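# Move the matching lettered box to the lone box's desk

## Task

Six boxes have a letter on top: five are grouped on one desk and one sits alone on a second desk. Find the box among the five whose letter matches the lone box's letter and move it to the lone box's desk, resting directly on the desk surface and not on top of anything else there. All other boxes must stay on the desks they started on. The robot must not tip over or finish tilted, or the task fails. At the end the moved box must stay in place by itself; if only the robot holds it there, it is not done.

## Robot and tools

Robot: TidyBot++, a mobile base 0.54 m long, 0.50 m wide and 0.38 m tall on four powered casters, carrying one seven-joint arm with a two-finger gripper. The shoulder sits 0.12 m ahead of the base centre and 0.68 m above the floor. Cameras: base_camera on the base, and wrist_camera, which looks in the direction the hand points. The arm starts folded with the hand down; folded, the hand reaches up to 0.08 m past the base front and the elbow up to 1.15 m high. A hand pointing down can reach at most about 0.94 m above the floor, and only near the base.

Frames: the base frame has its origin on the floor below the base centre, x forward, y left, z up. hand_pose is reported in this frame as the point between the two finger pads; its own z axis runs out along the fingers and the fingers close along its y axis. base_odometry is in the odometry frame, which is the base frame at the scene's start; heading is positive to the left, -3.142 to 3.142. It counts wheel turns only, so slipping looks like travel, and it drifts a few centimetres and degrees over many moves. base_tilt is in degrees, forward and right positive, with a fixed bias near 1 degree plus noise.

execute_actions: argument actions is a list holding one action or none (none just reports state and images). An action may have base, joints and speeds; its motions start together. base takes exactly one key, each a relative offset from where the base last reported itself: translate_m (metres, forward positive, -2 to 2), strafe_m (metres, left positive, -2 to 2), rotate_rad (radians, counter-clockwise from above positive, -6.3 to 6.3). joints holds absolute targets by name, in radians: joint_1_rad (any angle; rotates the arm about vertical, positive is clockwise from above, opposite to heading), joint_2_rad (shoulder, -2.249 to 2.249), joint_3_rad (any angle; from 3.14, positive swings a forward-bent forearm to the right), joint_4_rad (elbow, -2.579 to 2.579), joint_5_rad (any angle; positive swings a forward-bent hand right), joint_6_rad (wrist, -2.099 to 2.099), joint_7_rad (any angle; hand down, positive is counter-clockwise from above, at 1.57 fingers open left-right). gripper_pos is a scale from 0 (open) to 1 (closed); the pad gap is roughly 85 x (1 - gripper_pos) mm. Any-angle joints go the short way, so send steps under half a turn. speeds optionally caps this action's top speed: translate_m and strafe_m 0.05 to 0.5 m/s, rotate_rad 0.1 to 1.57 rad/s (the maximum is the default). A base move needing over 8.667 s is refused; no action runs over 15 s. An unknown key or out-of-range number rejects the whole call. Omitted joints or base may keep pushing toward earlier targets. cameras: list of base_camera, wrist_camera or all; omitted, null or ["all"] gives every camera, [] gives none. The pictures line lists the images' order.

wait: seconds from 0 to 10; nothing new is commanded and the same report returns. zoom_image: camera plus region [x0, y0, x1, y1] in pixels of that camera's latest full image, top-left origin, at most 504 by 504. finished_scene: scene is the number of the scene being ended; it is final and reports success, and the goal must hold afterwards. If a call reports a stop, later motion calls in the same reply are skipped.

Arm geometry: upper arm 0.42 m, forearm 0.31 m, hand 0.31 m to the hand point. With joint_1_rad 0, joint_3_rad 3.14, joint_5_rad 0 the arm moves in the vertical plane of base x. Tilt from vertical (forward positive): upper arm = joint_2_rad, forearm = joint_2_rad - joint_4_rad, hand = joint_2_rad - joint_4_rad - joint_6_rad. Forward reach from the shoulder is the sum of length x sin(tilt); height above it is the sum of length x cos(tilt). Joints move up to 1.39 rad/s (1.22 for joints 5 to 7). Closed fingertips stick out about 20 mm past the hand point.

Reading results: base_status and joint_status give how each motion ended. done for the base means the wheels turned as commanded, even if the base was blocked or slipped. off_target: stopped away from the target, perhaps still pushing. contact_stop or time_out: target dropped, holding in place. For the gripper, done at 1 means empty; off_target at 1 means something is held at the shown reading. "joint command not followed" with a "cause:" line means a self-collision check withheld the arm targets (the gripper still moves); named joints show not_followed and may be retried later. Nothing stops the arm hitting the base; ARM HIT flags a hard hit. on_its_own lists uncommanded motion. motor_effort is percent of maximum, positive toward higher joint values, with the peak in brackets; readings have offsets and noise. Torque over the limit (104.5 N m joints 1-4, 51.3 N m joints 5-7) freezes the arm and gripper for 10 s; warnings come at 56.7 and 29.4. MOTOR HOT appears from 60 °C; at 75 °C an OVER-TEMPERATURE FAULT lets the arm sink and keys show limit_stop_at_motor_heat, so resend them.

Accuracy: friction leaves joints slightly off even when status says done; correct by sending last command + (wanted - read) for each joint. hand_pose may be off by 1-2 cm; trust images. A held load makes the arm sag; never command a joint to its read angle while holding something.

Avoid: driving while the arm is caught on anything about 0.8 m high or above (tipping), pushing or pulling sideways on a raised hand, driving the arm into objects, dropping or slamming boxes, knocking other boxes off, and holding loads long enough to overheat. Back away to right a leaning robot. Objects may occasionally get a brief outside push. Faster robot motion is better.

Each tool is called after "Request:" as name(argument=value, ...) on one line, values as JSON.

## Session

Request:
execute_actions(actions=[])

Scene clock: 0.00 s.
base_odometry: x=+0.000 y=+0.000 heading=+0.000 (m, m, rad; odometry frame)
base_tilt: forward=-0.4 right=-0.2 (deg)
base_status: not commanded
joint_positions: joint_1_rad=-0.008 joint_2_rad=-0.376 joint_3_rad=+3.156 joint_4_rad=-2.560 joint_5_rad=-0.002 joint_6_rad=-0.838 joint_7_rad=+1.593 gripper_pos=+0.000
joint_status: not commanded
motor_effort: joint_1_rad=+0 joint_2_rad=-1 joint_3_rad=+0 joint_4_rad=+13 joint_5_rad=-1 joint_6_rad=+1 joint_7_rad=+0 (%)
hand_pose: x=+0.2591 y=+0.0016 z=+0.5833 quat_wxyz=(-0.003, +0.998, +0.008, +0.060) (m; base frame)
pictures: base_camera, wrist_camera
Images, in order (width x height): base_camera 644x364, wrist_camera 644x476.

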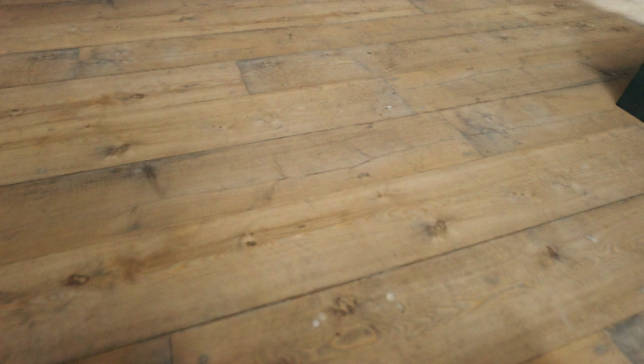

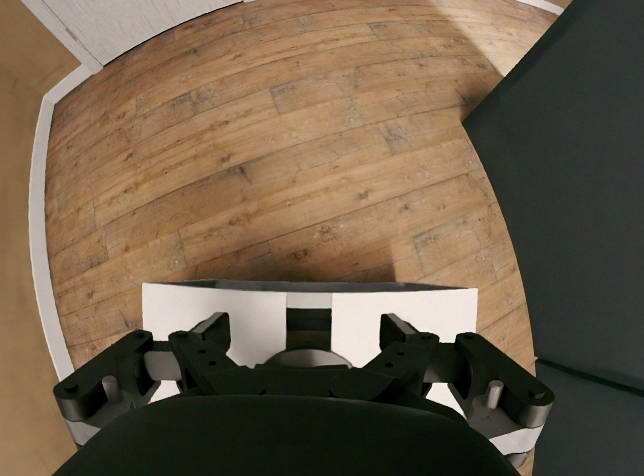

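Request:
execute_actions(actions=[{"joints":{"joint_1_rad":0.7,"joint_2_rad":-0.8,"joint_4_rad":-1.2,"joint_6_rad":-1.6}}], cameras=["wrist_camera"])

Request:
execute_actions(actions=[{"joints":{"joint_1_rad":2.7}}], cameras=["wrist_camera"])

Scene clock: 5.60 s.
base_odometry: x=+0.000 y=+0.000 heading=+0.000 (m, m, rad; odometry frame)
base_tilt: forward=-0.4 right=-0.2 (deg)
base_status: not commanded
joint_positions: joint_1_rad=+0.687 joint_2_rad=-0.793 joint_3_rad=+3.156 joint_4_rad=-1.218 joint_5_rad=-0.002 joint_6_rad=-1.576 joint_7_rad=+1.593 gripper_pos=+0.000
joint_status: all done
motor_effort: joint_1_rad=+0(1) joint_2_rad=+15(16) joint_3_rad=+0(1) joint_4_rad=+11(18) joint_5_rad=+0(1) joint_6_rad=+7(7) joint_7_rad=+0(0) (%)
hand_pose: x=+0.2039 y=-0.0748 z=+1.1337 quat_wxyz=(+0.185, +0.794, -0.281, +0.507) (m; base frame)
pictures: wrist_camera
Images, in order (width x height): wrist_camera 644x476.

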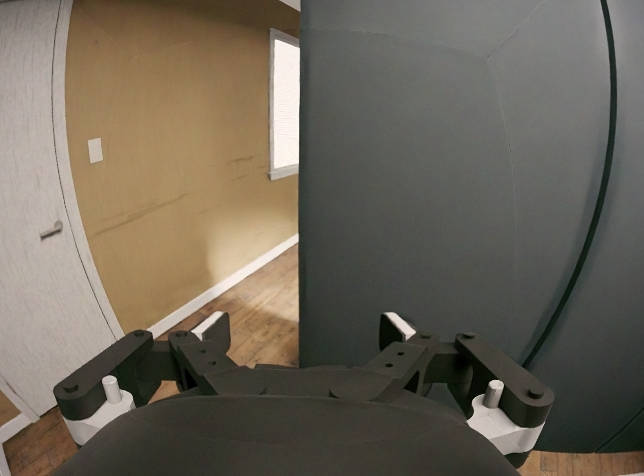

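Scene clock: 8.70 s.
base_odometry: x=+0.000 y=+0.000 heading=+0.000 (m, m, rad; odometry frame)
base_tilt: forward=-0.4 right=-0.2 (deg)
base_status: not commanded
joint_positions: joint_1_rad=+2.689 joint_2_rad=-0.793 joint_3_rad=+3.156 joint_4_rad=-1.218 joint_5_rad=-0.002 joint_6_rad=-1.576 joint_7_rad=+1.593 gripper_pos=+0.000
joint_status: all done
motor_effort: joint_1_rad=+0(1) joint_2_rad=+15(16) joint_3_rad=+0(0) joint_4_rad=+11(11) joint_5_rad=-1(1) joint_6_rad=+7(7) joint_7_rad=+0(0) (%)
hand_pose: x=+0.0156 y=-0.0459 z=+1.1337 quat_wxyz=(+0.527, +0.192, -0.820, +0.118) (m; base frame)
pictures: wrist_camera
Images, in order (width x height): wrist_camera 644x476.

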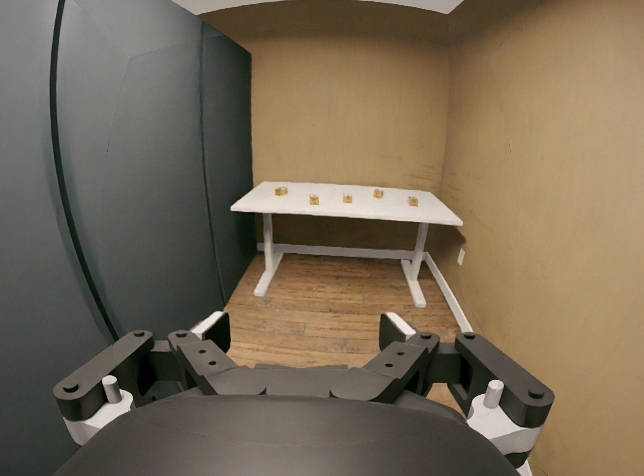

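Request:
execute_actions(actions=[{"base":{"rotate_rad":-1.2},"joints":{"joint_1_rad":0.0}}])

Scene clock: 18.93 s.
base_odometry: x=+0.000 y=+0.000 heading=-1.200 (m, m, rad; odometry frame)
base_tilt: forward=-0.4 right=-0.2 (deg)
base_status: done
joint_positions: joint_1_rad=+0.011 joint_2_rad=-0.793 joint_3_rad=+3.156 joint_4_rad=-1.218 joint_5_rad=-0.002 joint_6_rad=-1.576 joint_7_rad=+1.593 gripper_pos=+0.000
joint_status: all done
motor_effort: joint_1_rad=+0(2) joint_2_rad=+15(16) joint_3_rad=+0(1) joint_4_rad=+11(12) joint_5_rad=+0(1) joint_6_rad=+6(7) joint_7_rad=+0(0) (%)
hand_pose: x=+0.2319 y=-0.0052 z=+1.1337 quat_wxyz=(+0.007, +0.842, -0.002, +0.540) (m; base frame)
pictures: base_camera, wrist_camera
Images, in order (width x height): base_camera 644x364, wrist_camera 644x476.

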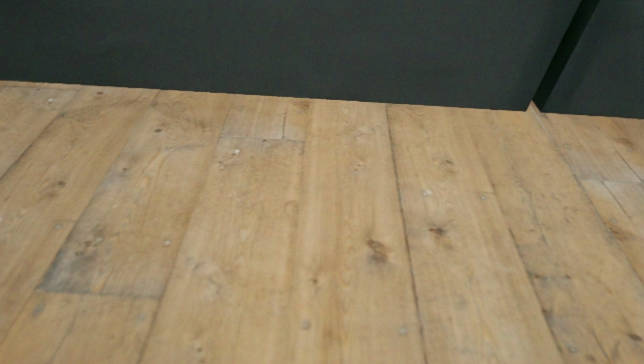

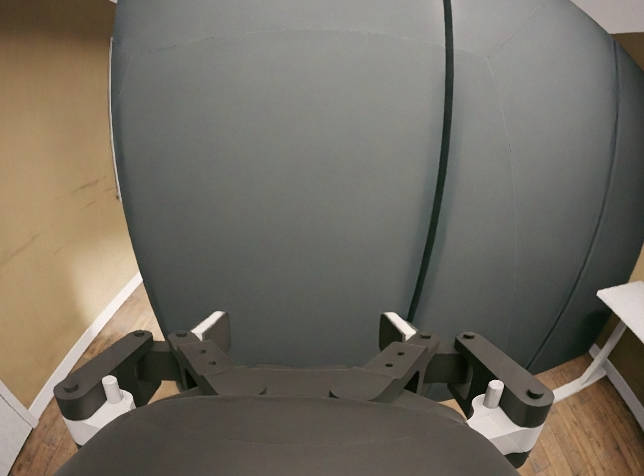

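Request:
execute_actions(actions=[{"base":{"rotate_rad":-0.04}}], cameras=[])

Request:
execute_actions(actions=[{"base":{"strafe_m":0.9}}])

Scene clock: 23.10 s.
base_odometry: x=+0.000 y=+0.000 heading=-1.239 (m, m, rad; odometry frame)
base_tilt: forward=-0.4 right=-0.2 (deg)
base_status: done
joint_positions: joint_1_rad=+0.011 joint_2_rad=-0.793 joint_3_rad=+3.156 joint_4_rad=-1.218 joint_5_rad=-0.002 joint_6_rad=-1.576 joint_7_rad=+1.593 gripper_pos=+0.000
joint_status: not commanded
motor_effort: joint_1_rad=+0(1) joint_2_rad=+15(15) joint_3_rad=+0(0) joint_4_rad=+11(11) joint_5_rad=+0(1) joint_6_rad=+7(7) joint_7_rad=+0(1) (%)
hand_pose: x=+0.2319 y=-0.0052 z=+1.1337 quat_wxyz=(+0.007, +0.842, -0.002, +0.540) (m; base frame)
pictures: none
No camera images: the call's "cameras" was empty. Leave "cameras" out to get every camera's image.

Scene clock: 26.27 s.
base_odometry: x=+0.851 y=+0.292 heading=-1.240 (m, m, rad; odometry frame)
base_tilt: forward=-0.4 right=-0.2 (deg)
base_status: done
joint_positions: joint_1_rad=+0.009 joint_2_rad=-0.793 joint_3_rad=+3.156 joint_4_rad=-1.218 joint_5_rad=-0.002 joint_6_rad=-1.576 joint_7_rad=+1.593 gripper_pos=+0.000
joint_status: not commanded
motor_effort: joint_1_rad=+0(1) joint_2_rad=+15(15) joint_3_rad=+0(2) joint_4_rad=+11(11) joint_5_rad=+0(1) joint_6_rad=+7(7) joint_7_rad=-1(0) (%)
hand_pose: x=+0.2320 y=-0.0050 z=+1.1337 quat_wxyz=(+0.006, +0.842, -0.001, +0.540) (m; base frame)
pictures: base_camera, wrist_camera
Images, in order (width x height): base_camera 644x364, wrist_camera 644x476.

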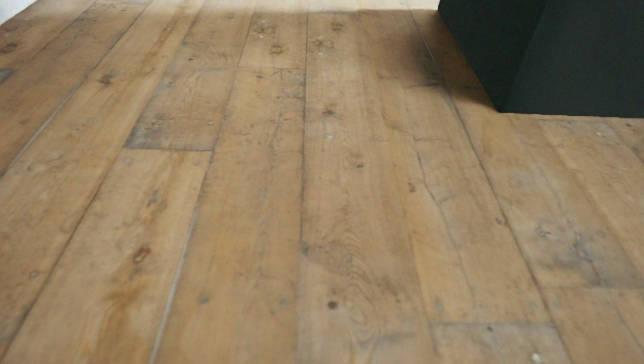

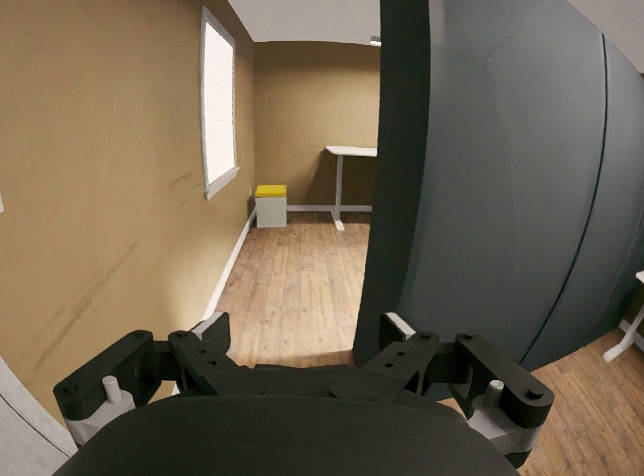

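Request:
execute_actions(actions=[{"base":{"strafe_m":0.19}}], cameras=["base_camera"])

Request:
execute_actions(actions=[{"base":{"translate_m":1.8}}])

Scene clock: 31.33 s.
base_odometry: x=+1.031 y=+0.354 heading=-1.240 (m, m, rad; odometry frame)
base_tilt: forward=-0.4 right=-0.2 (deg)
base_status: done
joint_positions: joint_1_rad=+0.007 joint_2_rad=-0.793 joint_3_rad=+3.156 joint_4_rad=-1.218 joint_5_rad=-0.002 joint_6_rad=-1.576 joint_7_rad=+1.593 gripper_pos=+0.000
joint_status: not commanded
motor_effort: joint_1_rad=+0(1) joint_2_rad=+15(15) joint_3_rad=+0(2) joint_4_rad=+11(11) joint_5_rad=-1(0) joint_6_rad=+7(6) joint_7_rad=+0(0) (%)
hand_pose: x=+0.2320 y=-0.0046 z=+1.1337 quat_wxyz=(+0.006, +0.842, +0.000, +0.540) (m; base frame)
pictures: base_camera
Images, in order (width x height): base_camera 644x364.

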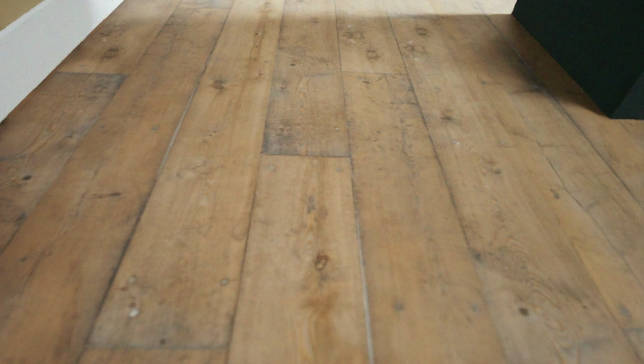

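Scene clock: 36.30 s.
base_odometry: x=+1.616 y=-1.349 heading=-1.240 (m, m, rad; odometry frame)
base_tilt: forward=-0.4 right=-0.2 (deg)
base_status: done
joint_positions: joint_1_rad=+0.007 joint_2_rad=-0.797 joint_3_rad=+3.156 joint_4_rad=-1.218 joint_5_rad=-0.002 joint_6_rad=-1.576 joint_7_rad=+1.593 gripper_pos=+0.000
joint_status: not commanded
motor_effort: joint_1_rad=+0(0) joint_2_rad=+15(19) joint_3_rad=+0(0) joint_4_rad=+11(12) joint_5_rad=+0(1) joint_6_rad=+7(7) joint_7_rad=+0(0) (%)
hand_pose: x=+0.2301 y=-0.0046 z=+1.1341 quat_wxyz=(+0.006, +0.841, +0.000, +0.541) (m; base frame)
pictures: base_camera, wrist_camera
Images, in order (width x height): base_camera 644x364, wrist_camera 644x476.

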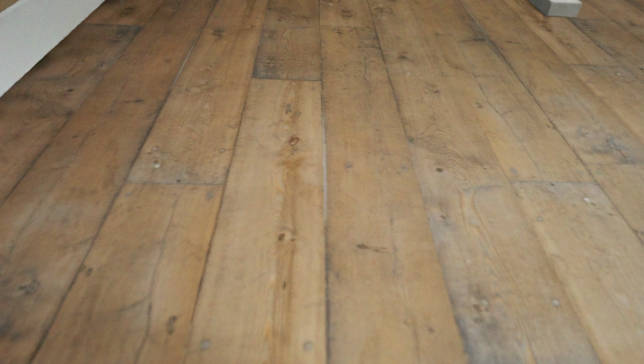

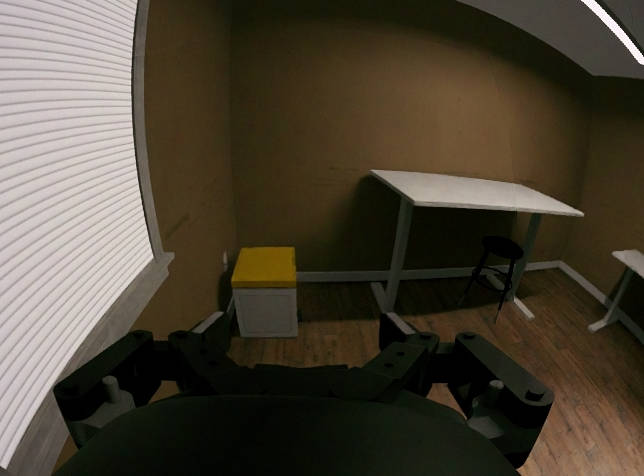

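Request:
execute_actions(actions=[{"joints":{"joint_1_rad":1.3}}], cameras=["wrist_camera"])

Scene clock: 40.50 s.
base_odometry: x=+1.616 y=-1.348 heading=-1.240 (m, m, rad; odometry frame)
base_tilt: forward=-0.4 right=-0.2 (deg)
base_status: not commanded
joint_positions: joint_1_rad=+1.289 joint_2_rad=-0.797 joint_3_rad=+3.156 joint_4_rad=-1.218 joint_5_rad=-0.002 joint_6_rad=-1.576 joint_7_rad=+1.593 gripper_pos=+0.000
joint_status: all done
motor_effort: joint_1_rad=+0(1) joint_2_rad=+15(15) joint_3_rad=-1(0) joint_4_rad=+11(11) joint_5_rad=+0(1) joint_6_rad=+7(8) joint_7_rad=-1(1) (%)
hand_pose: x=+0.1463 y=-0.1078 z=+1.1341 quat_wxyz=(+0.328, +0.674, -0.503, +0.431) (m; base frame)
pictures: wrist_camera
Images, in order (width x height): wrist_camera 644x476.

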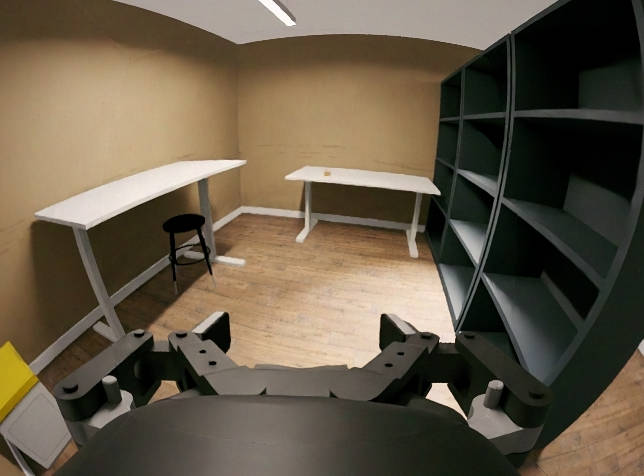

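Request:
execute_actions(actions=[{"base":{"translate_m":0.35}}], cameras=[])

Request:
execute_actions(actions=[{"base":{"rotate_rad":-1.57},"joints":{"joint_1_rad":0.0}}])

Scene clock: 46.73 s.
base_odometry: x=+1.730 y=-1.680 heading=-1.240 (m, m, rad; odometry frame)
base_tilt: forward=-0.4 right=-0.2 (deg)
base_status: done
joint_positions: joint_1_rad=+1.294 joint_2_rad=-0.797 joint_3_rad=+3.156 joint_4_rad=-1.218 joint_5_rad=-0.002 joint_6_rad=-1.576 joint_7_rad=+1.593 gripper_pos=+0.000
joint_status: not commanded
motor_effort: joint_1_rad=+0(1) joint_2_rad=+15(17) joint_3_rad=-1(2) joint_4_rad=+11(12) joint_5_rad=-1(2) joint_6_rad=+6(6) joint_7_rad=+0(0) (%)
hand_pose: x=+0.1458 y=-0.1079 z=+1.1341 quat_wxyz=(+0.329, +0.673, -0.504, +0.430) (m; base frame)
pictures: none
No camera images: the call's "cameras" was empty. Leave "cameras" out to get every camera's image.

Scene clock: 49.30 s.
base_odometry: x=+1.730 y=-1.680 heading=-2.810 (m, m, rad; odometry frame)
base_tilt: forward=-0.4 right=-0.2 (deg)
base_status: done
joint_positions: joint_1_rad=+0.011 joint_2_rad=-0.797 joint_3_rad=+3.156 joint_4_rad=-1.218 joint_5_rad=-0.002 joint_6_rad=-1.576 joint_7_rad=+1.593 gripper_pos=+0.000
joint_status: all done
motor_effort: joint_1_rad=+0(1) joint_2_rad=+15(17) joint_3_rad=-1(0) joint_4_rad=+11(12) joint_5_rad=-1(1) joint_6_rad=+7(7) joint_7_rad=+0(0) (%)
hand_pose: x=+0.2301 y=-0.0049 z=+1.1341 quat_wxyz=(+0.007, +0.841, -0.001, +0.541) (m; base frame)
pictures: base_camera, wrist_camera
Images, in order (width x height): base_camera 644x364, wrist_camera 644x476.

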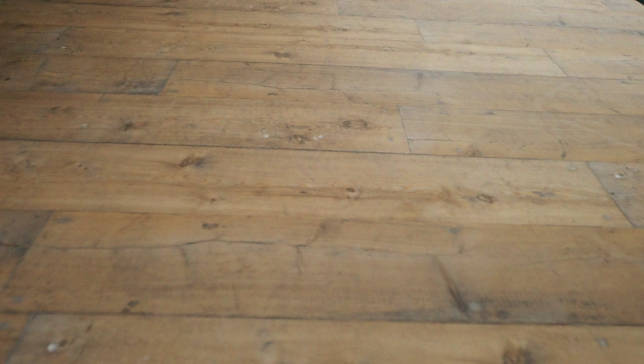

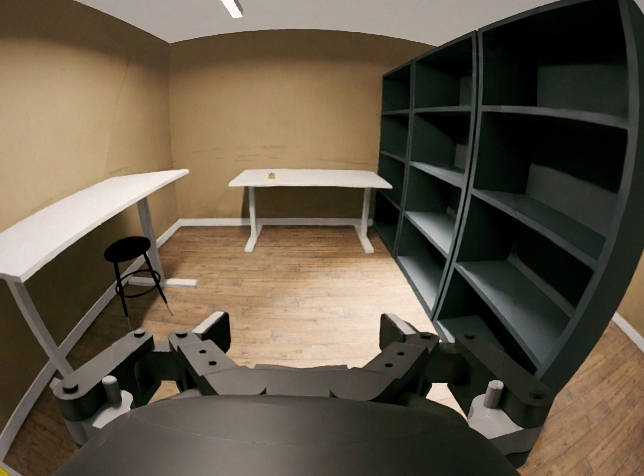

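Request:
execute_actions(actions=[{"base":{"translate_m":1.55},"joints":{"joint_1_rad":-0.2,"joint_2_rad":-0.4,"joint_4_rad":-0.7,"joint_6_rad":-1.9}}])

Scene clock: 56.67 s.
base_odometry: x=+0.264 y=-2.184 heading=-2.810 (m, m, rad; odometry frame)
base_tilt: forward=-0.4 right=-0.2 (deg)
base_status: done
joint_positions: joint_1_rad=-0.186 joint_2_rad=-0.396 joint_3_rad=+3.156 joint_4_rad=-0.723 joint_5_rad=-0.002 joint_6_rad=-1.875 joint_7_rad=+1.593 gripper_pos=+0.000
joint_status: all done
motor_effort: joint_1_rad=+0(1) joint_2_rad=+5(20) joint_3_rad=-1(0) joint_4_rad=+9(12) joint_5_rad=+0(1) joint_6_rad=+6(8) joint_7_rad=+0(0) (%)
hand_pose: x=+0.3067 y=+0.0320 z=+1.1839 quat_wxyz=(-0.037, +0.888, +0.087, +0.451) (m; base frame)
pictures: base_camera, wrist_camera
Images, in order (width x height): base_camera 644x364, wrist_camera 644x476.

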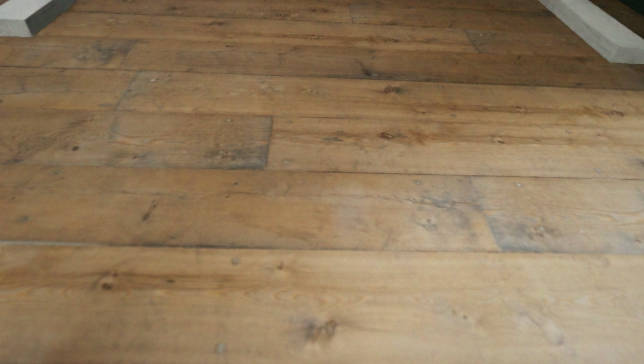

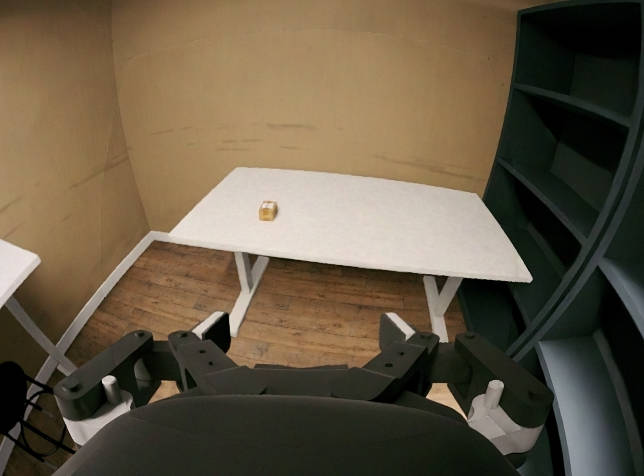

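Request:
execute_actions(actions=[{"base":{"translate_m":0.3},"joints":{"joint_1_rad":-0.45,"joint_2_rad":0.1,"joint_4_rad":-0.4,"joint_6_rad":-1.9}}])

Scene clock: 60.97 s.
base_odometry: x=-0.020 y=-2.281 heading=-2.810 (m, m, rad; odometry frame)
base_tilt: forward=-0.4 right=-0.2 (deg)
base_status: done
joint_positions: joint_1_rad=-0.437 joint_2_rad=+0.105 joint_3_rad=+3.156 joint_4_rad=-0.422 joint_5_rad=-0.002 joint_6_rad=-1.878 joint_7_rad=+1.593 gripper_pos=+0.000
joint_status: all done
motor_effort: joint_1_rad=+0(1) joint_2_rad=-17(25) joint_3_rad=-1(2) joint_4_rad=+11(14) joint_5_rad=+0(0) joint_6_rad=+5(7) joint_7_rad=+0(0) (%)
hand_pose: x=+0.4934 y=+0.1712 z=+1.1411 quat_wxyz=(-0.072, +0.910, +0.207, +0.353) (m; base frame)
pictures: base_camera, wrist_camera
Images, in order (width x height): base_camera 644x364, wrist_camera 644x476.

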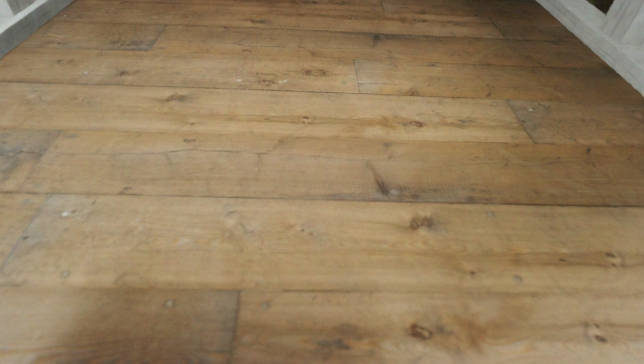

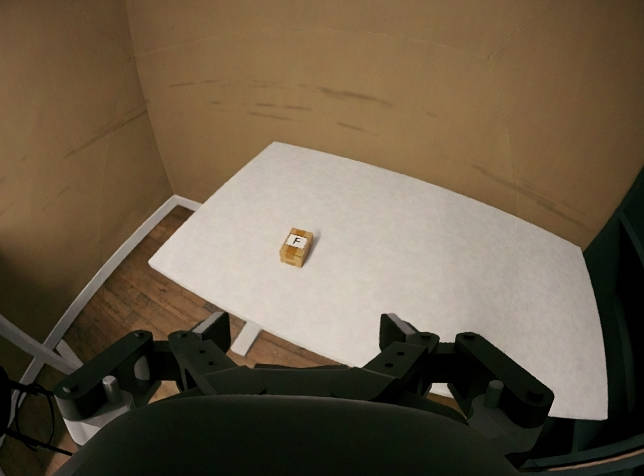

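Request:
zoom_image(camera="wrist_camera", region=[265, 215, 335, 275])

Region (265, 215, 335, 275) of wrist_camera's 644x476 image, scaled by 7.200; it fills the top 432 rows of this view, and the rest is white.

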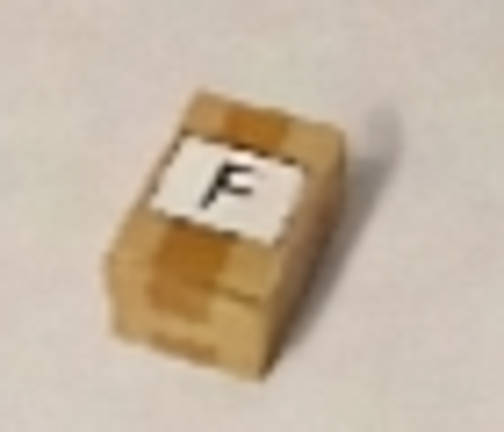

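Request:
execute_actions(actions=[{"base":{"translate_m":-1.85},"joints":{"joint_1_rad":0.0,"joint_2_rad":-0.8,"joint_4_rad":-1.2,"joint_6_rad":-1.6}}], cameras=[])

Request:
execute_actions(actions=[{"base":{"rotate_rad":-1.57}}])

Scene clock: 71.57 s.
base_odometry: x=+1.730 y=-1.679 heading=-2.810 (m, m, rad; odometry frame)
base_tilt: forward=-0.4 right=-0.2 (deg)
base_status: done
joint_positions: joint_1_rad=-0.013 joint_2_rad=-0.802 joint_3_rad=+3.156 joint_4_rad=-1.177 joint_5_rad=-0.002 joint_6_rad=-1.625 joint_7_rad=+1.593 gripper_pos=+0.000
joint_status: all done
motor_effort: joint_1_rad=+0(2) joint_2_rad=+16(23) joint_3_rad=+0(1) joint_4_rad=+11(13) joint_5_rad=+0(1) joint_6_rad=+7(7) joint_7_rad=-1(0) (%)
hand_pose: x=+0.2148 y=-0.0023 z=+1.1375 quat_wxyz=(+0.000, +0.841, +0.009, +0.540) (m; base frame)
pictures: none
No camera images: the call's "cameras" was empty. Leave "cameras" out to get every camera's image.

Scene clock: 73.87 s.
base_odometry: x=+1.730 y=-1.679 heading=+1.903 (m, m, rad; odometry frame)
base_tilt: forward=-0.4 right=-0.2 (deg)
base_status: done
joint_positions: joint_1_rad=-0.011 joint_2_rad=-0.802 joint_3_rad=+3.156 joint_4_rad=-1.177 joint_5_rad=-0.002 joint_6_rad=-1.625 joint_7_rad=+1.593 gripper_pos=+0.000
joint_status: not commanded
motor_effort: joint_1_rad=+0(0) joint_2_rad=+16(16) joint_3_rad=-1(0) joint_4_rad=+10(11) joint_5_rad=-1(1) joint_6_rad=+7(7) joint_7_rad=+0(1) (%)
hand_pose: x=+0.2148 y=-0.0025 z=+1.1375 quat_wxyz=(+0.001, +0.841, +0.008, +0.540) (m; base frame)
pictures: base_camera, wrist_camera
Images, in order (width x height): base_camera 644x364, wrist_camera 644x476.

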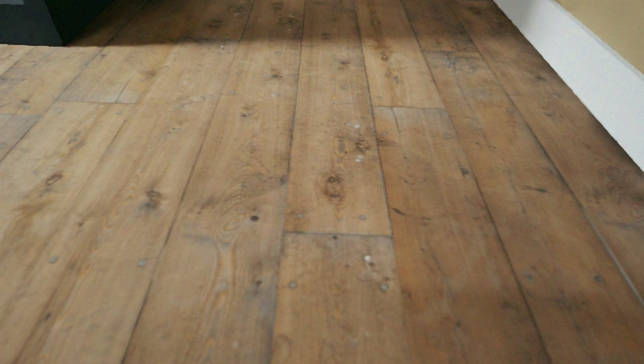

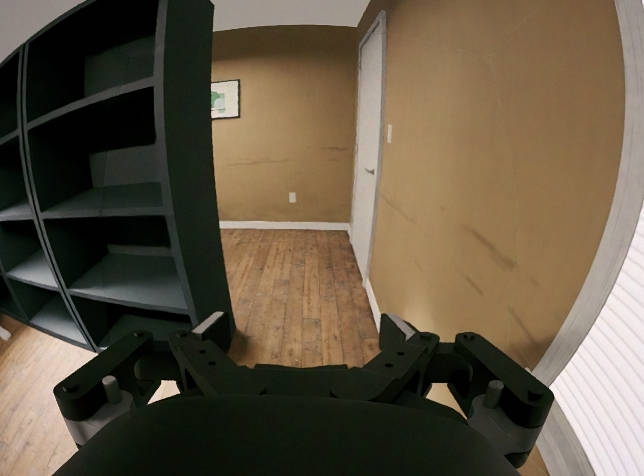

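Request:
execute_actions(actions=[{"base":{"translate_m":1.2}}])

Scene clock: 79.47 s.
base_odometry: x=+1.339 y=-0.544 heading=+1.903 (m, m, rad; odometry frame)
base_tilt: forward=-0.4 right=-0.2 (deg)
base_status: done
joint_positions: joint_1_rad=-0.011 joint_2_rad=-0.799 joint_3_rad=+3.156 joint_4_rad=-1.181 joint_5_rad=-0.002 joint_6_rad=-1.624 joint_7_rad=+1.593 gripper_pos=+0.000
joint_status: not commanded
motor_effort: joint_1_rad=+0(0) joint_2_rad=+15(20) joint_3_rad=+0(0) joint_4_rad=+10(12) joint_5_rad=-1(1) joint_6_rad=+7(7) joint_7_rad=+0(1) (%)
hand_pose: x=+0.2172 y=-0.0025 z=+1.1359 quat_wxyz=(+0.001, +0.843, +0.008, +0.538) (m; base frame)
pictures: base_camera, wrist_camera
Images, in order (width x height): base_camera 644x364, wrist_camera 644x476.

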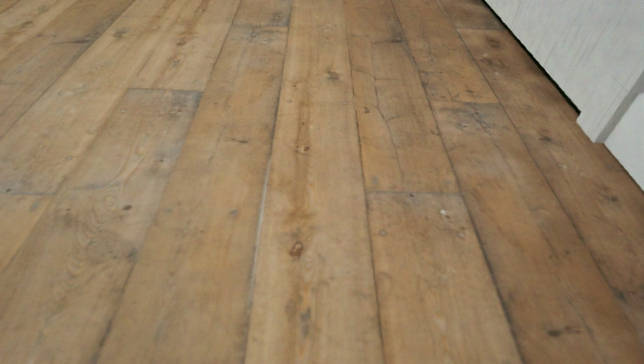

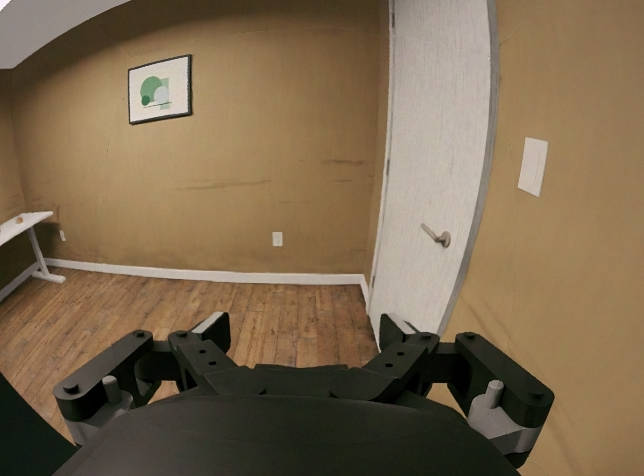

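Request:
execute_actions(actions=[{"base":{"translate_m":0.95}}], cameras=[])

Request:
execute_actions(actions=[{"base":{"strafe_m":0.55}}], cameras=[])

Request:
execute_actions(actions=[{"base":{"rotate_rad":1.57}}])

Scene clock: 85.00 s.
base_odometry: x=+1.030 y=+0.354 heading=+1.902 (m, m, rad; odometry frame)
base_tilt: forward=-0.4 right=-0.2 (deg)
base_status: done
joint_positions: joint_1_rad=-0.011 joint_2_rad=-0.798 joint_3_rad=+3.156 joint_4_rad=-1.181 joint_5_rad=-0.002 joint_6_rad=-1.624 joint_7_rad=+1.593 gripper_pos=+0.000
joint_status: not commanded
motor_effort: joint_1_rad=+0(0) joint_2_rad=+15(19) joint_3_rad=+0(0) joint_4_rad=+11(12) joint_5_rad=+0(0) joint_6_rad=+7(7) joint_7_rad=+0(1) (%)
hand_pose: x=+0.2175 y=-0.0025 z=+1.1356 quat_wxyz=(+0.001, +0.843, +0.008, +0.537) (m; base frame)
pictures: none
No camera images: the call's "cameras" was empty. Leave "cameras" out to get every camera's image.

Scene clock: 87.47 s.
base_odometry: x=+0.510 y=+0.175 heading=+1.902 (m, m, rad; odometry frame)
base_tilt: forward=-0.4 right=-0.2 (deg)
base_status: done
joint_positions: joint_1_rad=-0.007 joint_2_rad=-0.798 joint_3_rad=+3.156 joint_4_rad=-1.181 joint_5_rad=-0.002 joint_6_rad=-1.624 joint_7_rad=+1.593 gripper_pos=+0.000
joint_status: not commanded
motor_effort: joint_1_rad=+0(1) joint_2_rad=+15(16) joint_3_rad=+0(1) joint_4_rad=+11(11) joint_5_rad=+0(2) joint_6_rad=+7(7) joint_7_rad=-1(0) (%)
hand_pose: x=+0.2175 y=-0.0029 z=+1.1356 quat_wxyz=(+0.002, +0.843, +0.006, +0.537) (m; base frame)
pictures: none
No camera images: the call's "cameras" was empty. Leave "cameras" out to get every camera's image.

Scene clock: 89.77 s.
base_odometry: x=+0.510 y=+0.175 heading=-2.812 (m, m, rad; odometry frame)
base_tilt: forward=-0.4 right=-0.2 (deg)
base_status: done
joint_positions: joint_1_rad=-0.007 joint_2_rad=-0.798 joint_3_rad=+3.156 joint_4_rad=-1.181 joint_5_rad=-0.002 joint_6_rad=-1.624 joint_7_rad=+1.593 gripper_pos=+0.000
joint_status: not commanded
motor_effort: joint_1_rad=+0(0) joint_2_rad=+15(17) joint_3_rad=+0(0) joint_4_rad=+11(11) joint_5_rad=+0(1) joint_6_rad=+7(7) joint_7_rad=+0(0) (%)
hand_pose: x=+0.2175 y=-0.0029 z=+1.1356 quat_wxyz=(+0.002, +0.843, +0.006, +0.537) (m; base frame)
pictures: base_camera, wrist_camera
Images, in order (width x height): base_camera 644x364, wrist_camera 644x476.

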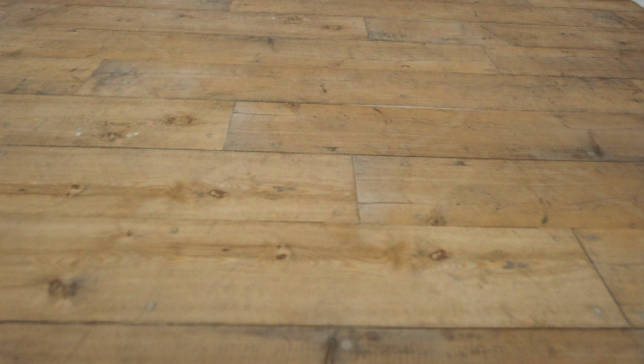

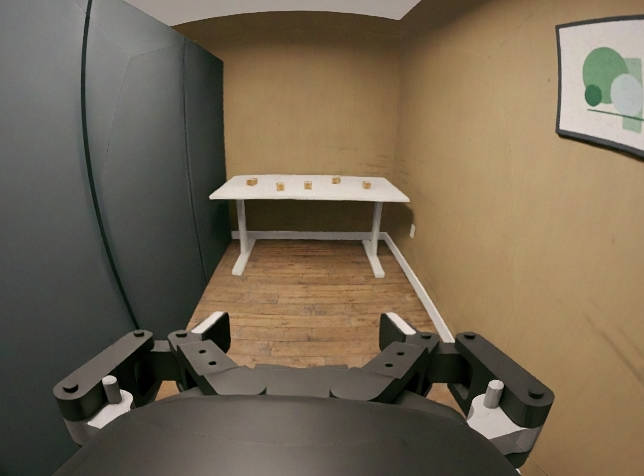

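Request:
execute_actions(actions=[{"base":{"translate_m":1.2},"joints":{"joint_2_rad":0.0,"joint_4_rad":-0.45,"joint_6_rad":-1.95}}])

Scene clock: 95.60 s.
base_odometry: x=-0.625 y=-0.215 heading=-2.811 (m, m, rad; odometry frame)
base_tilt: forward=-0.4 right=-0.2 (deg)
base_status: done
joint_positions: joint_1_rad=-0.007 joint_2_rad=+0.005 joint_3_rad=+3.156 joint_4_rad=-0.473 joint_5_rad=-0.002 joint_6_rad=-1.925 joint_7_rad=+1.593 gripper_pos=+0.000
joint_status: all done
motor_effort: joint_1_rad=+0(1) joint_2_rad=-12(20) joint_3_rad=-1(0) joint_4_rad=+11(12) joint_5_rad=-1(1) joint_6_rad=+5(7) joint_7_rad=+0(0) (%)
hand_pose: x=+0.4753 y=-0.0007 z=+1.1515 quat_wxyz=(+0.005, +0.933, +0.008, +0.361) (m; base frame)
pictures: base_camera, wrist_camera
Images, in order (width x height): base_camera 644x364, wrist_camera 644x476.

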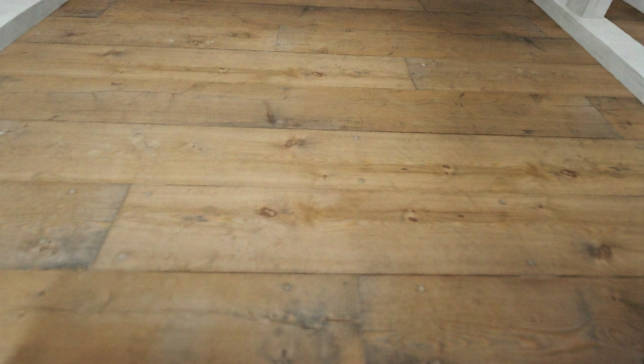

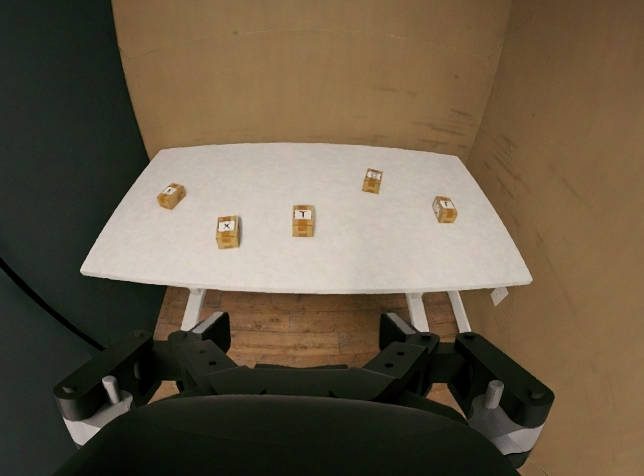

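Request:
zoom_image(camera="wrist_camera", region=[145, 160, 325, 260])

Request:
zoom_image(camera="wrist_camera", region=[345, 155, 475, 235])

Region (145, 160, 325, 260) of wrist_camera's 644x476 image, scaled by 2.800.

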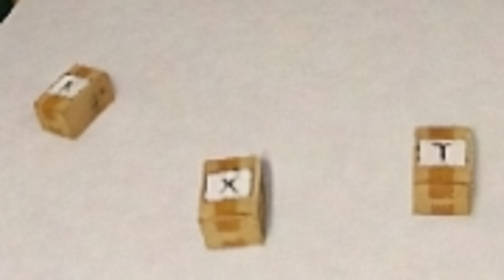

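Region (345, 155, 475, 235) of wrist_camera's 644x476 image, scaled by 3.877; it fills the top 310 rows of this view, and the rest is white.

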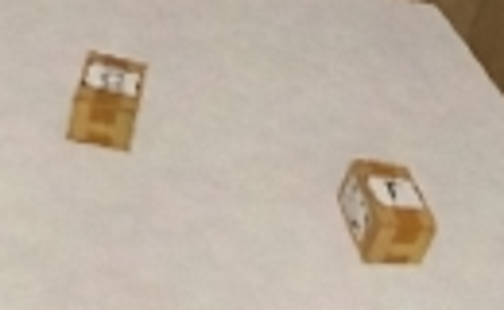

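Request:
execute_actions(actions=[{"base":{"translate_m":0.25},"joints":{"joint_1_rad":0.35,"joint_2_rad":0.15,"joint_4_rad":-0.45,"joint_6_rad":-1.95}}])

Scene clock: 102.27 s.
base_odometry: x=-0.862 y=-0.296 heading=-2.811 (m, m, rad; odometry frame)
base_tilt: forward=-0.4 right=-0.2 (deg)
base_status: done
joint_positions: joint_1_rad=+0.338 joint_2_rad=+0.161 joint_3_rad=+3.156 joint_4_rad=-0.468 joint_5_rad=-0.002 joint_6_rad=-1.927 joint_7_rad=+1.593 gripper_pos=+0.000
joint_status: all done
motor_effort: joint_1_rad=+0(0) joint_2_rad=-19(25) joint_3_rad=-1(0) joint_4_rad=+12(14) joint_5_rad=+0(1) joint_6_rad=+5(5) joint_7_rad=+0(1) (%)
hand_pose: x=+0.5185 y=-0.1437 z=+1.0917 quat_wxyz=(+0.054, +0.945, -0.156, +0.283) (m; base frame)
pictures: base_camera, wrist_camera
Images, in order (width x height): base_camera 644x364, wrist_camera 644x476.

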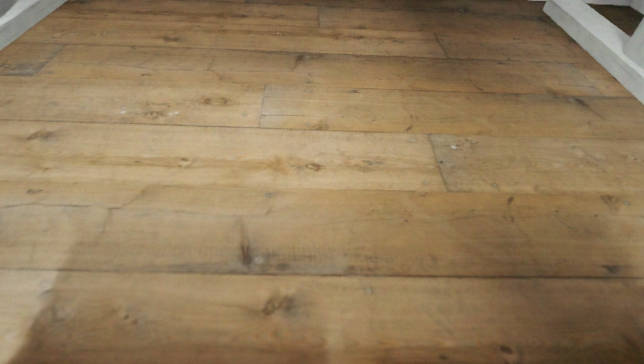

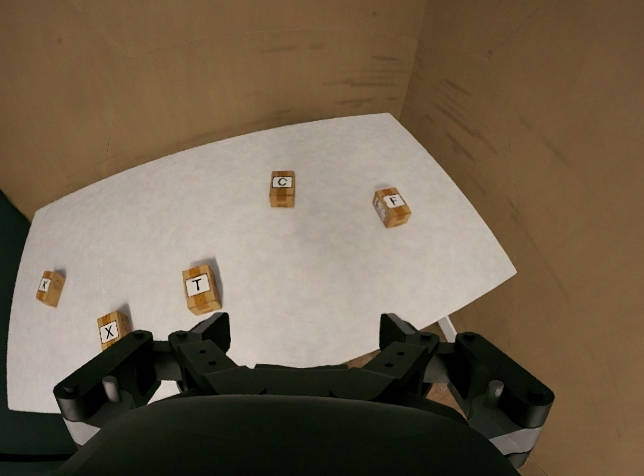

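Request:
zoom_image(camera="wrist_camera", region=[355, 170, 430, 240])

Request:
zoom_image(camera="wrist_camera", region=[20, 255, 90, 320])

Region (355, 170, 430, 240) of wrist_camera's 644x476 image, scaled by 6.720; it fills the top 470 rows of this view, and the rest is white.

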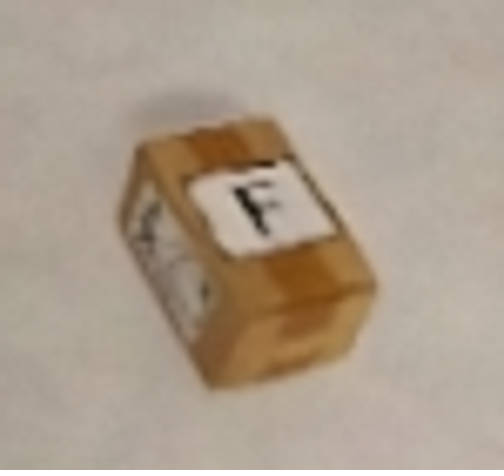

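Region (20, 255, 90, 320) of wrist_camera's 644x476 image, scaled by 7.200; it fills the top 468 rows of this view, and the rest is white.

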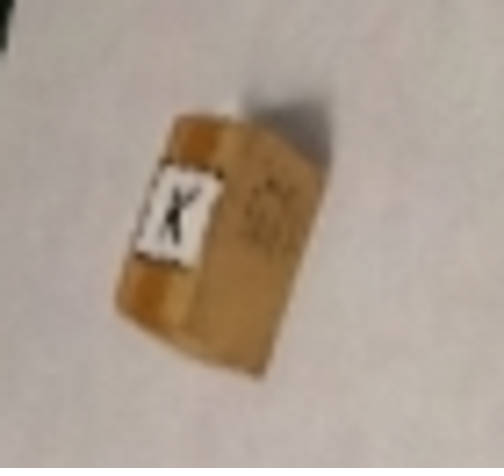

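Request:
execute_actions(actions=[{"base":{"strafe_m":-0.15}}], cameras=["base_camera"])

Request:
execute_actions(actions=[{"base":{"translate_m":0.12},"joints":{"joint_1_rad":0.42,"joint_2_rad":0.1,"joint_4_rad":-0.75,"joint_6_rad":-1.85}}])

Scene clock: 119.30 s.
base_odometry: x=-0.911 y=-0.154 heading=-2.811 (m, m, rad; odometry frame)
base_tilt: forward=-0.4 right=-0.2 (deg)
base_status: done
joint_positions: joint_1_rad=+0.346 joint_2_rad=+0.159 joint_3_rad=+3.156 joint_4_rad=-0.468 joint_5_rad=-0.002 joint_6_rad=-1.927 joint_7_rad=+1.593 gripper_pos=+0.000
joint_status: not commanded
motor_effort: joint_1_rad=+0(2) joint_2_rad=-20(22) joint_3_rad=-1(2) joint_4_rad=+12(13) joint_5_rad=-1(0) joint_6_rad=+4(4) joint_7_rad=-1(0) (%)
hand_pose: x=+0.5166 y=-0.1466 z=+1.0926 quat_wxyz=(+0.055, +0.944, -0.160, +0.284) (m; base frame)
pictures: base_camera
Images, in order (width x height): base_camera 644x364.

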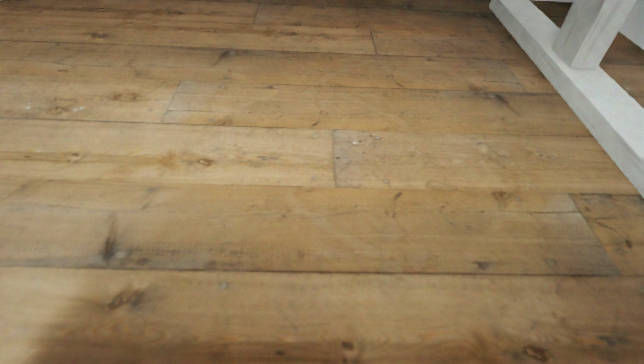

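Scene clock: 120.93 s.
base_odometry: x=-1.024 y=-0.193 heading=-2.811 (m, m, rad; odometry frame)
base_tilt: forward=-0.4 right=-0.2 (deg)
base_status: done
joint_positions: joint_1_rad=+0.406 joint_2_rad=+0.112 joint_3_rad=+3.156 joint_4_rad=-0.732 joint_5_rad=-0.002 joint_6_rad=-1.874 joint_7_rad=+1.593 gripper_pos=+0.000
joint_status: all done
motor_effort: joint_1_rad=+0(1) joint_2_rad=-20(25) joint_3_rad=-1(2) joint_4_rad=+14(16) joint_5_rad=-1(1) joint_6_rad=+3(5) joint_7_rad=+0(1) (%)
hand_pose: x=+0.4944 y=-0.1648 z=+1.0250 quat_wxyz=(+0.046, +0.959, -0.192, +0.205) (m; base frame)
pictures: base_camera, wrist_camera
Images, in order (width x height): base_camera 644x364, wrist_camera 644x476.

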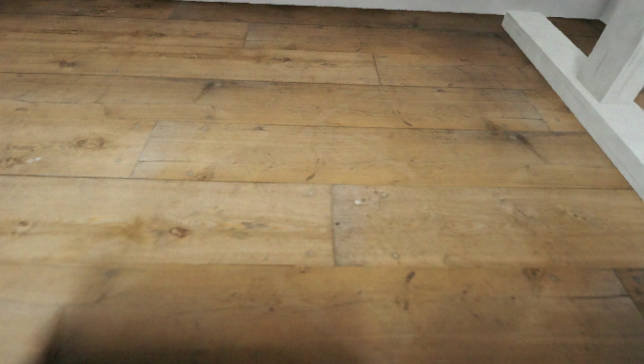

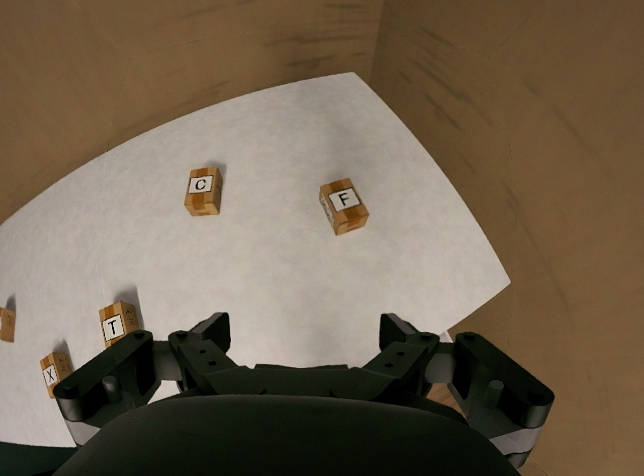

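Request:
execute_actions(actions=[{"joints":{"joint_1_rad":0.485,"joint_2_rad":0.49,"joint_4_rad":-0.73,"joint_6_rad":-1.40,"joint_7_rad":2.06}}], cameras=["wrist_camera"])

Scene clock: 129.97 s.
base_odometry: x=-1.024 y=-0.193 heading=-2.811 (m, m, rad; odometry frame)
base_tilt: forward=-0.4 right=-0.2 (deg)
base_status: not commanded
joint_positions: joint_1_rad=+0.472 joint_2_rad=+0.496 joint_3_rad=+3.156 joint_4_rad=-0.732 joint_5_rad=-0.002 joint_6_rad=-1.422 joint_7_rad=+2.025 gripper_pos=+0.000
joint_status: all done
motor_effort: joint_1_rad=+0(1) joint_2_rad=-37(42) joint_3_rad=-1(2) joint_4_rad=+17(19) joint_5_rad=+0(1) joint_6_rad=+4(4) joint_7_rad=+0(1) (%)
hand_pose: x=+0.6898 y=-0.2965 z=+0.8831 quat_wxyz=(+0.112, +0.970, -0.014, +0.216) (m; base frame)
pictures: wrist_camera
Images, in order (width x height): wrist_camera 644x476.

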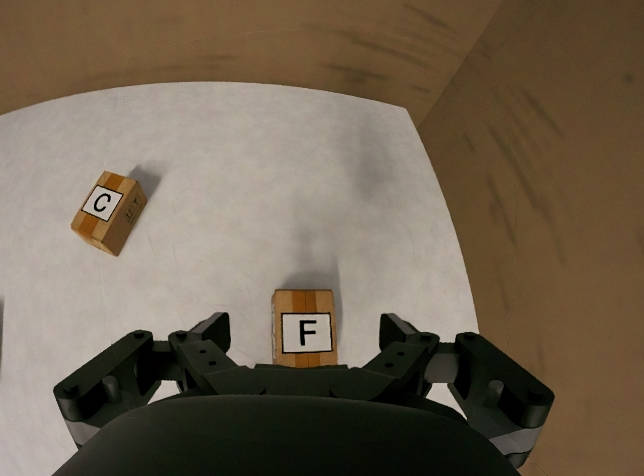

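Request:
execute_actions(actions=[{"joints":{"joint_2_rad":0.46,"joint_4_rad":-1.03,"joint_6_rad":-1.14}}], cameras=["wrist_camera"])

Scene clock: 143.83 s.
base_odometry: x=-1.024 y=-0.193 heading=-2.811 (m, m, rad; odometry frame)
base_tilt: forward=-0.4 right=-0.2 (deg)
base_status: not commanded
joint_positions: joint_1_rad=+0.472 joint_2_rad=+0.477 joint_3_rad=+3.156 joint_4_rad=-1.011 joint_5_rad=-0.002 joint_6_rad=-1.164 joint_7_rad=+2.025 gripper_pos=+0.000
joint_status: all done
motor_effort: joint_1_rad=+0(0) joint_2_rad=-37(39) joint_3_rad=-1(1) joint_4_rad=+18(19) joint_5_rad=+0(0) joint_6_rad=+4(4) joint_7_rad=+0(0) (%)
hand_pose: x=+0.6980 y=-0.3016 z=+0.8067 quat_wxyz=(+0.111, +0.970, -0.014, +0.215) (m; base frame)
pictures: wrist_camera
Images, in order (width x height): wrist_camera 644x476.

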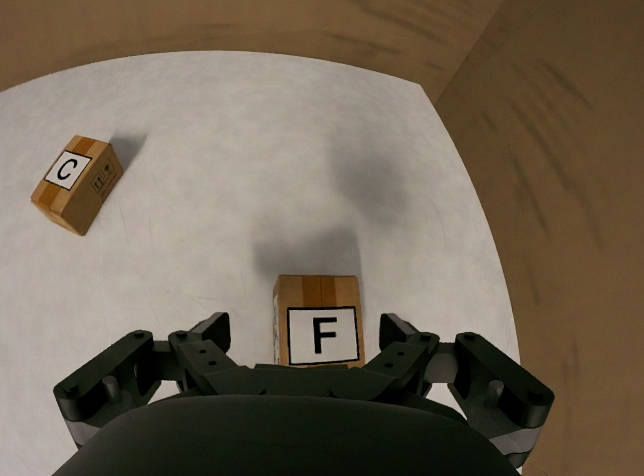

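Request:
execute_actions(actions=[{"joints":{"joint_1_rad":0.498}}], cameras=[])

Request:
execute_actions(actions=[{"joints":{"joint_2_rad":0.51,"joint_4_rad":-1.04,"joint_6_rad":-1.09}}], cameras=["wrist_camera"])

Scene clock: 153.50 s.
base_odometry: x=-1.024 y=-0.193 heading=-2.811 (m, m, rad; odometry frame)
base_tilt: forward=-0.4 right=-0.2 (deg)
base_status: not commanded
joint_positions: joint_1_rad=+0.487 joint_2_rad=+0.476 joint_3_rad=+3.156 joint_4_rad=-1.011 joint_5_rad=-0.002 joint_6_rad=-1.164 joint_7_rad=+2.025 gripper_pos=+0.000
joint_status: all done
motor_effort: joint_1_rad=+0(1) joint_2_rad=-37(37) joint_3_rad=-1(2) joint_4_rad=+18(18) joint_5_rad=-1(1) joint_6_rad=+3(4) joint_7_rad=+0(0) (%)
hand_pose: x=+0.6933 y=-0.3101 z=+0.8076 quat_wxyz=(+0.113, +0.970, -0.021, +0.215) (m; base frame)
pictures: none
No camera images: the call's "cameras" was empty. Leave "cameras" out to get every camera's image.

Scene clock: 154.37 s.
base_odometry: x=-1.024 y=-0.193 heading=-2.811 (m, m, rad; odometry frame)
base_tilt: forward=-0.4 right=-0.2 (deg)
base_status: not commanded
joint_positions: joint_1_rad=+0.487 joint_2_rad=+0.503 joint_3_rad=+3.156 joint_4_rad=-1.018 joint_5_rad=-0.002 joint_6_rad=-1.112 joint_7_rad=+2.025 gripper_pos=+0.000
joint_status: all done
motor_effort: joint_1_rad=+0(0) joint_2_rad=-38(40) joint_3_rad=-1(1) joint_4_rad=+18(19) joint_5_rad=-1(0) joint_6_rad=+5(4) joint_7_rad=+0(0) (%)
hand_pose: x=+0.7073 y=-0.3177 z=+0.7946 quat_wxyz=(+0.118, +0.968, -0.021, +0.223) (m; base frame)
pictures: wrist_camera
Images, in order (width x height): wrist_camera 644x476.

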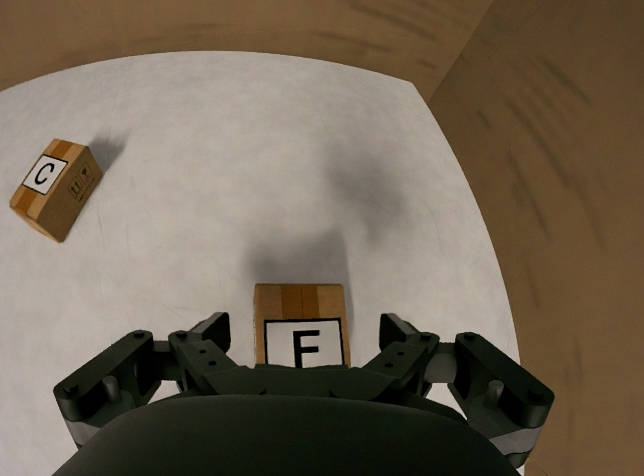

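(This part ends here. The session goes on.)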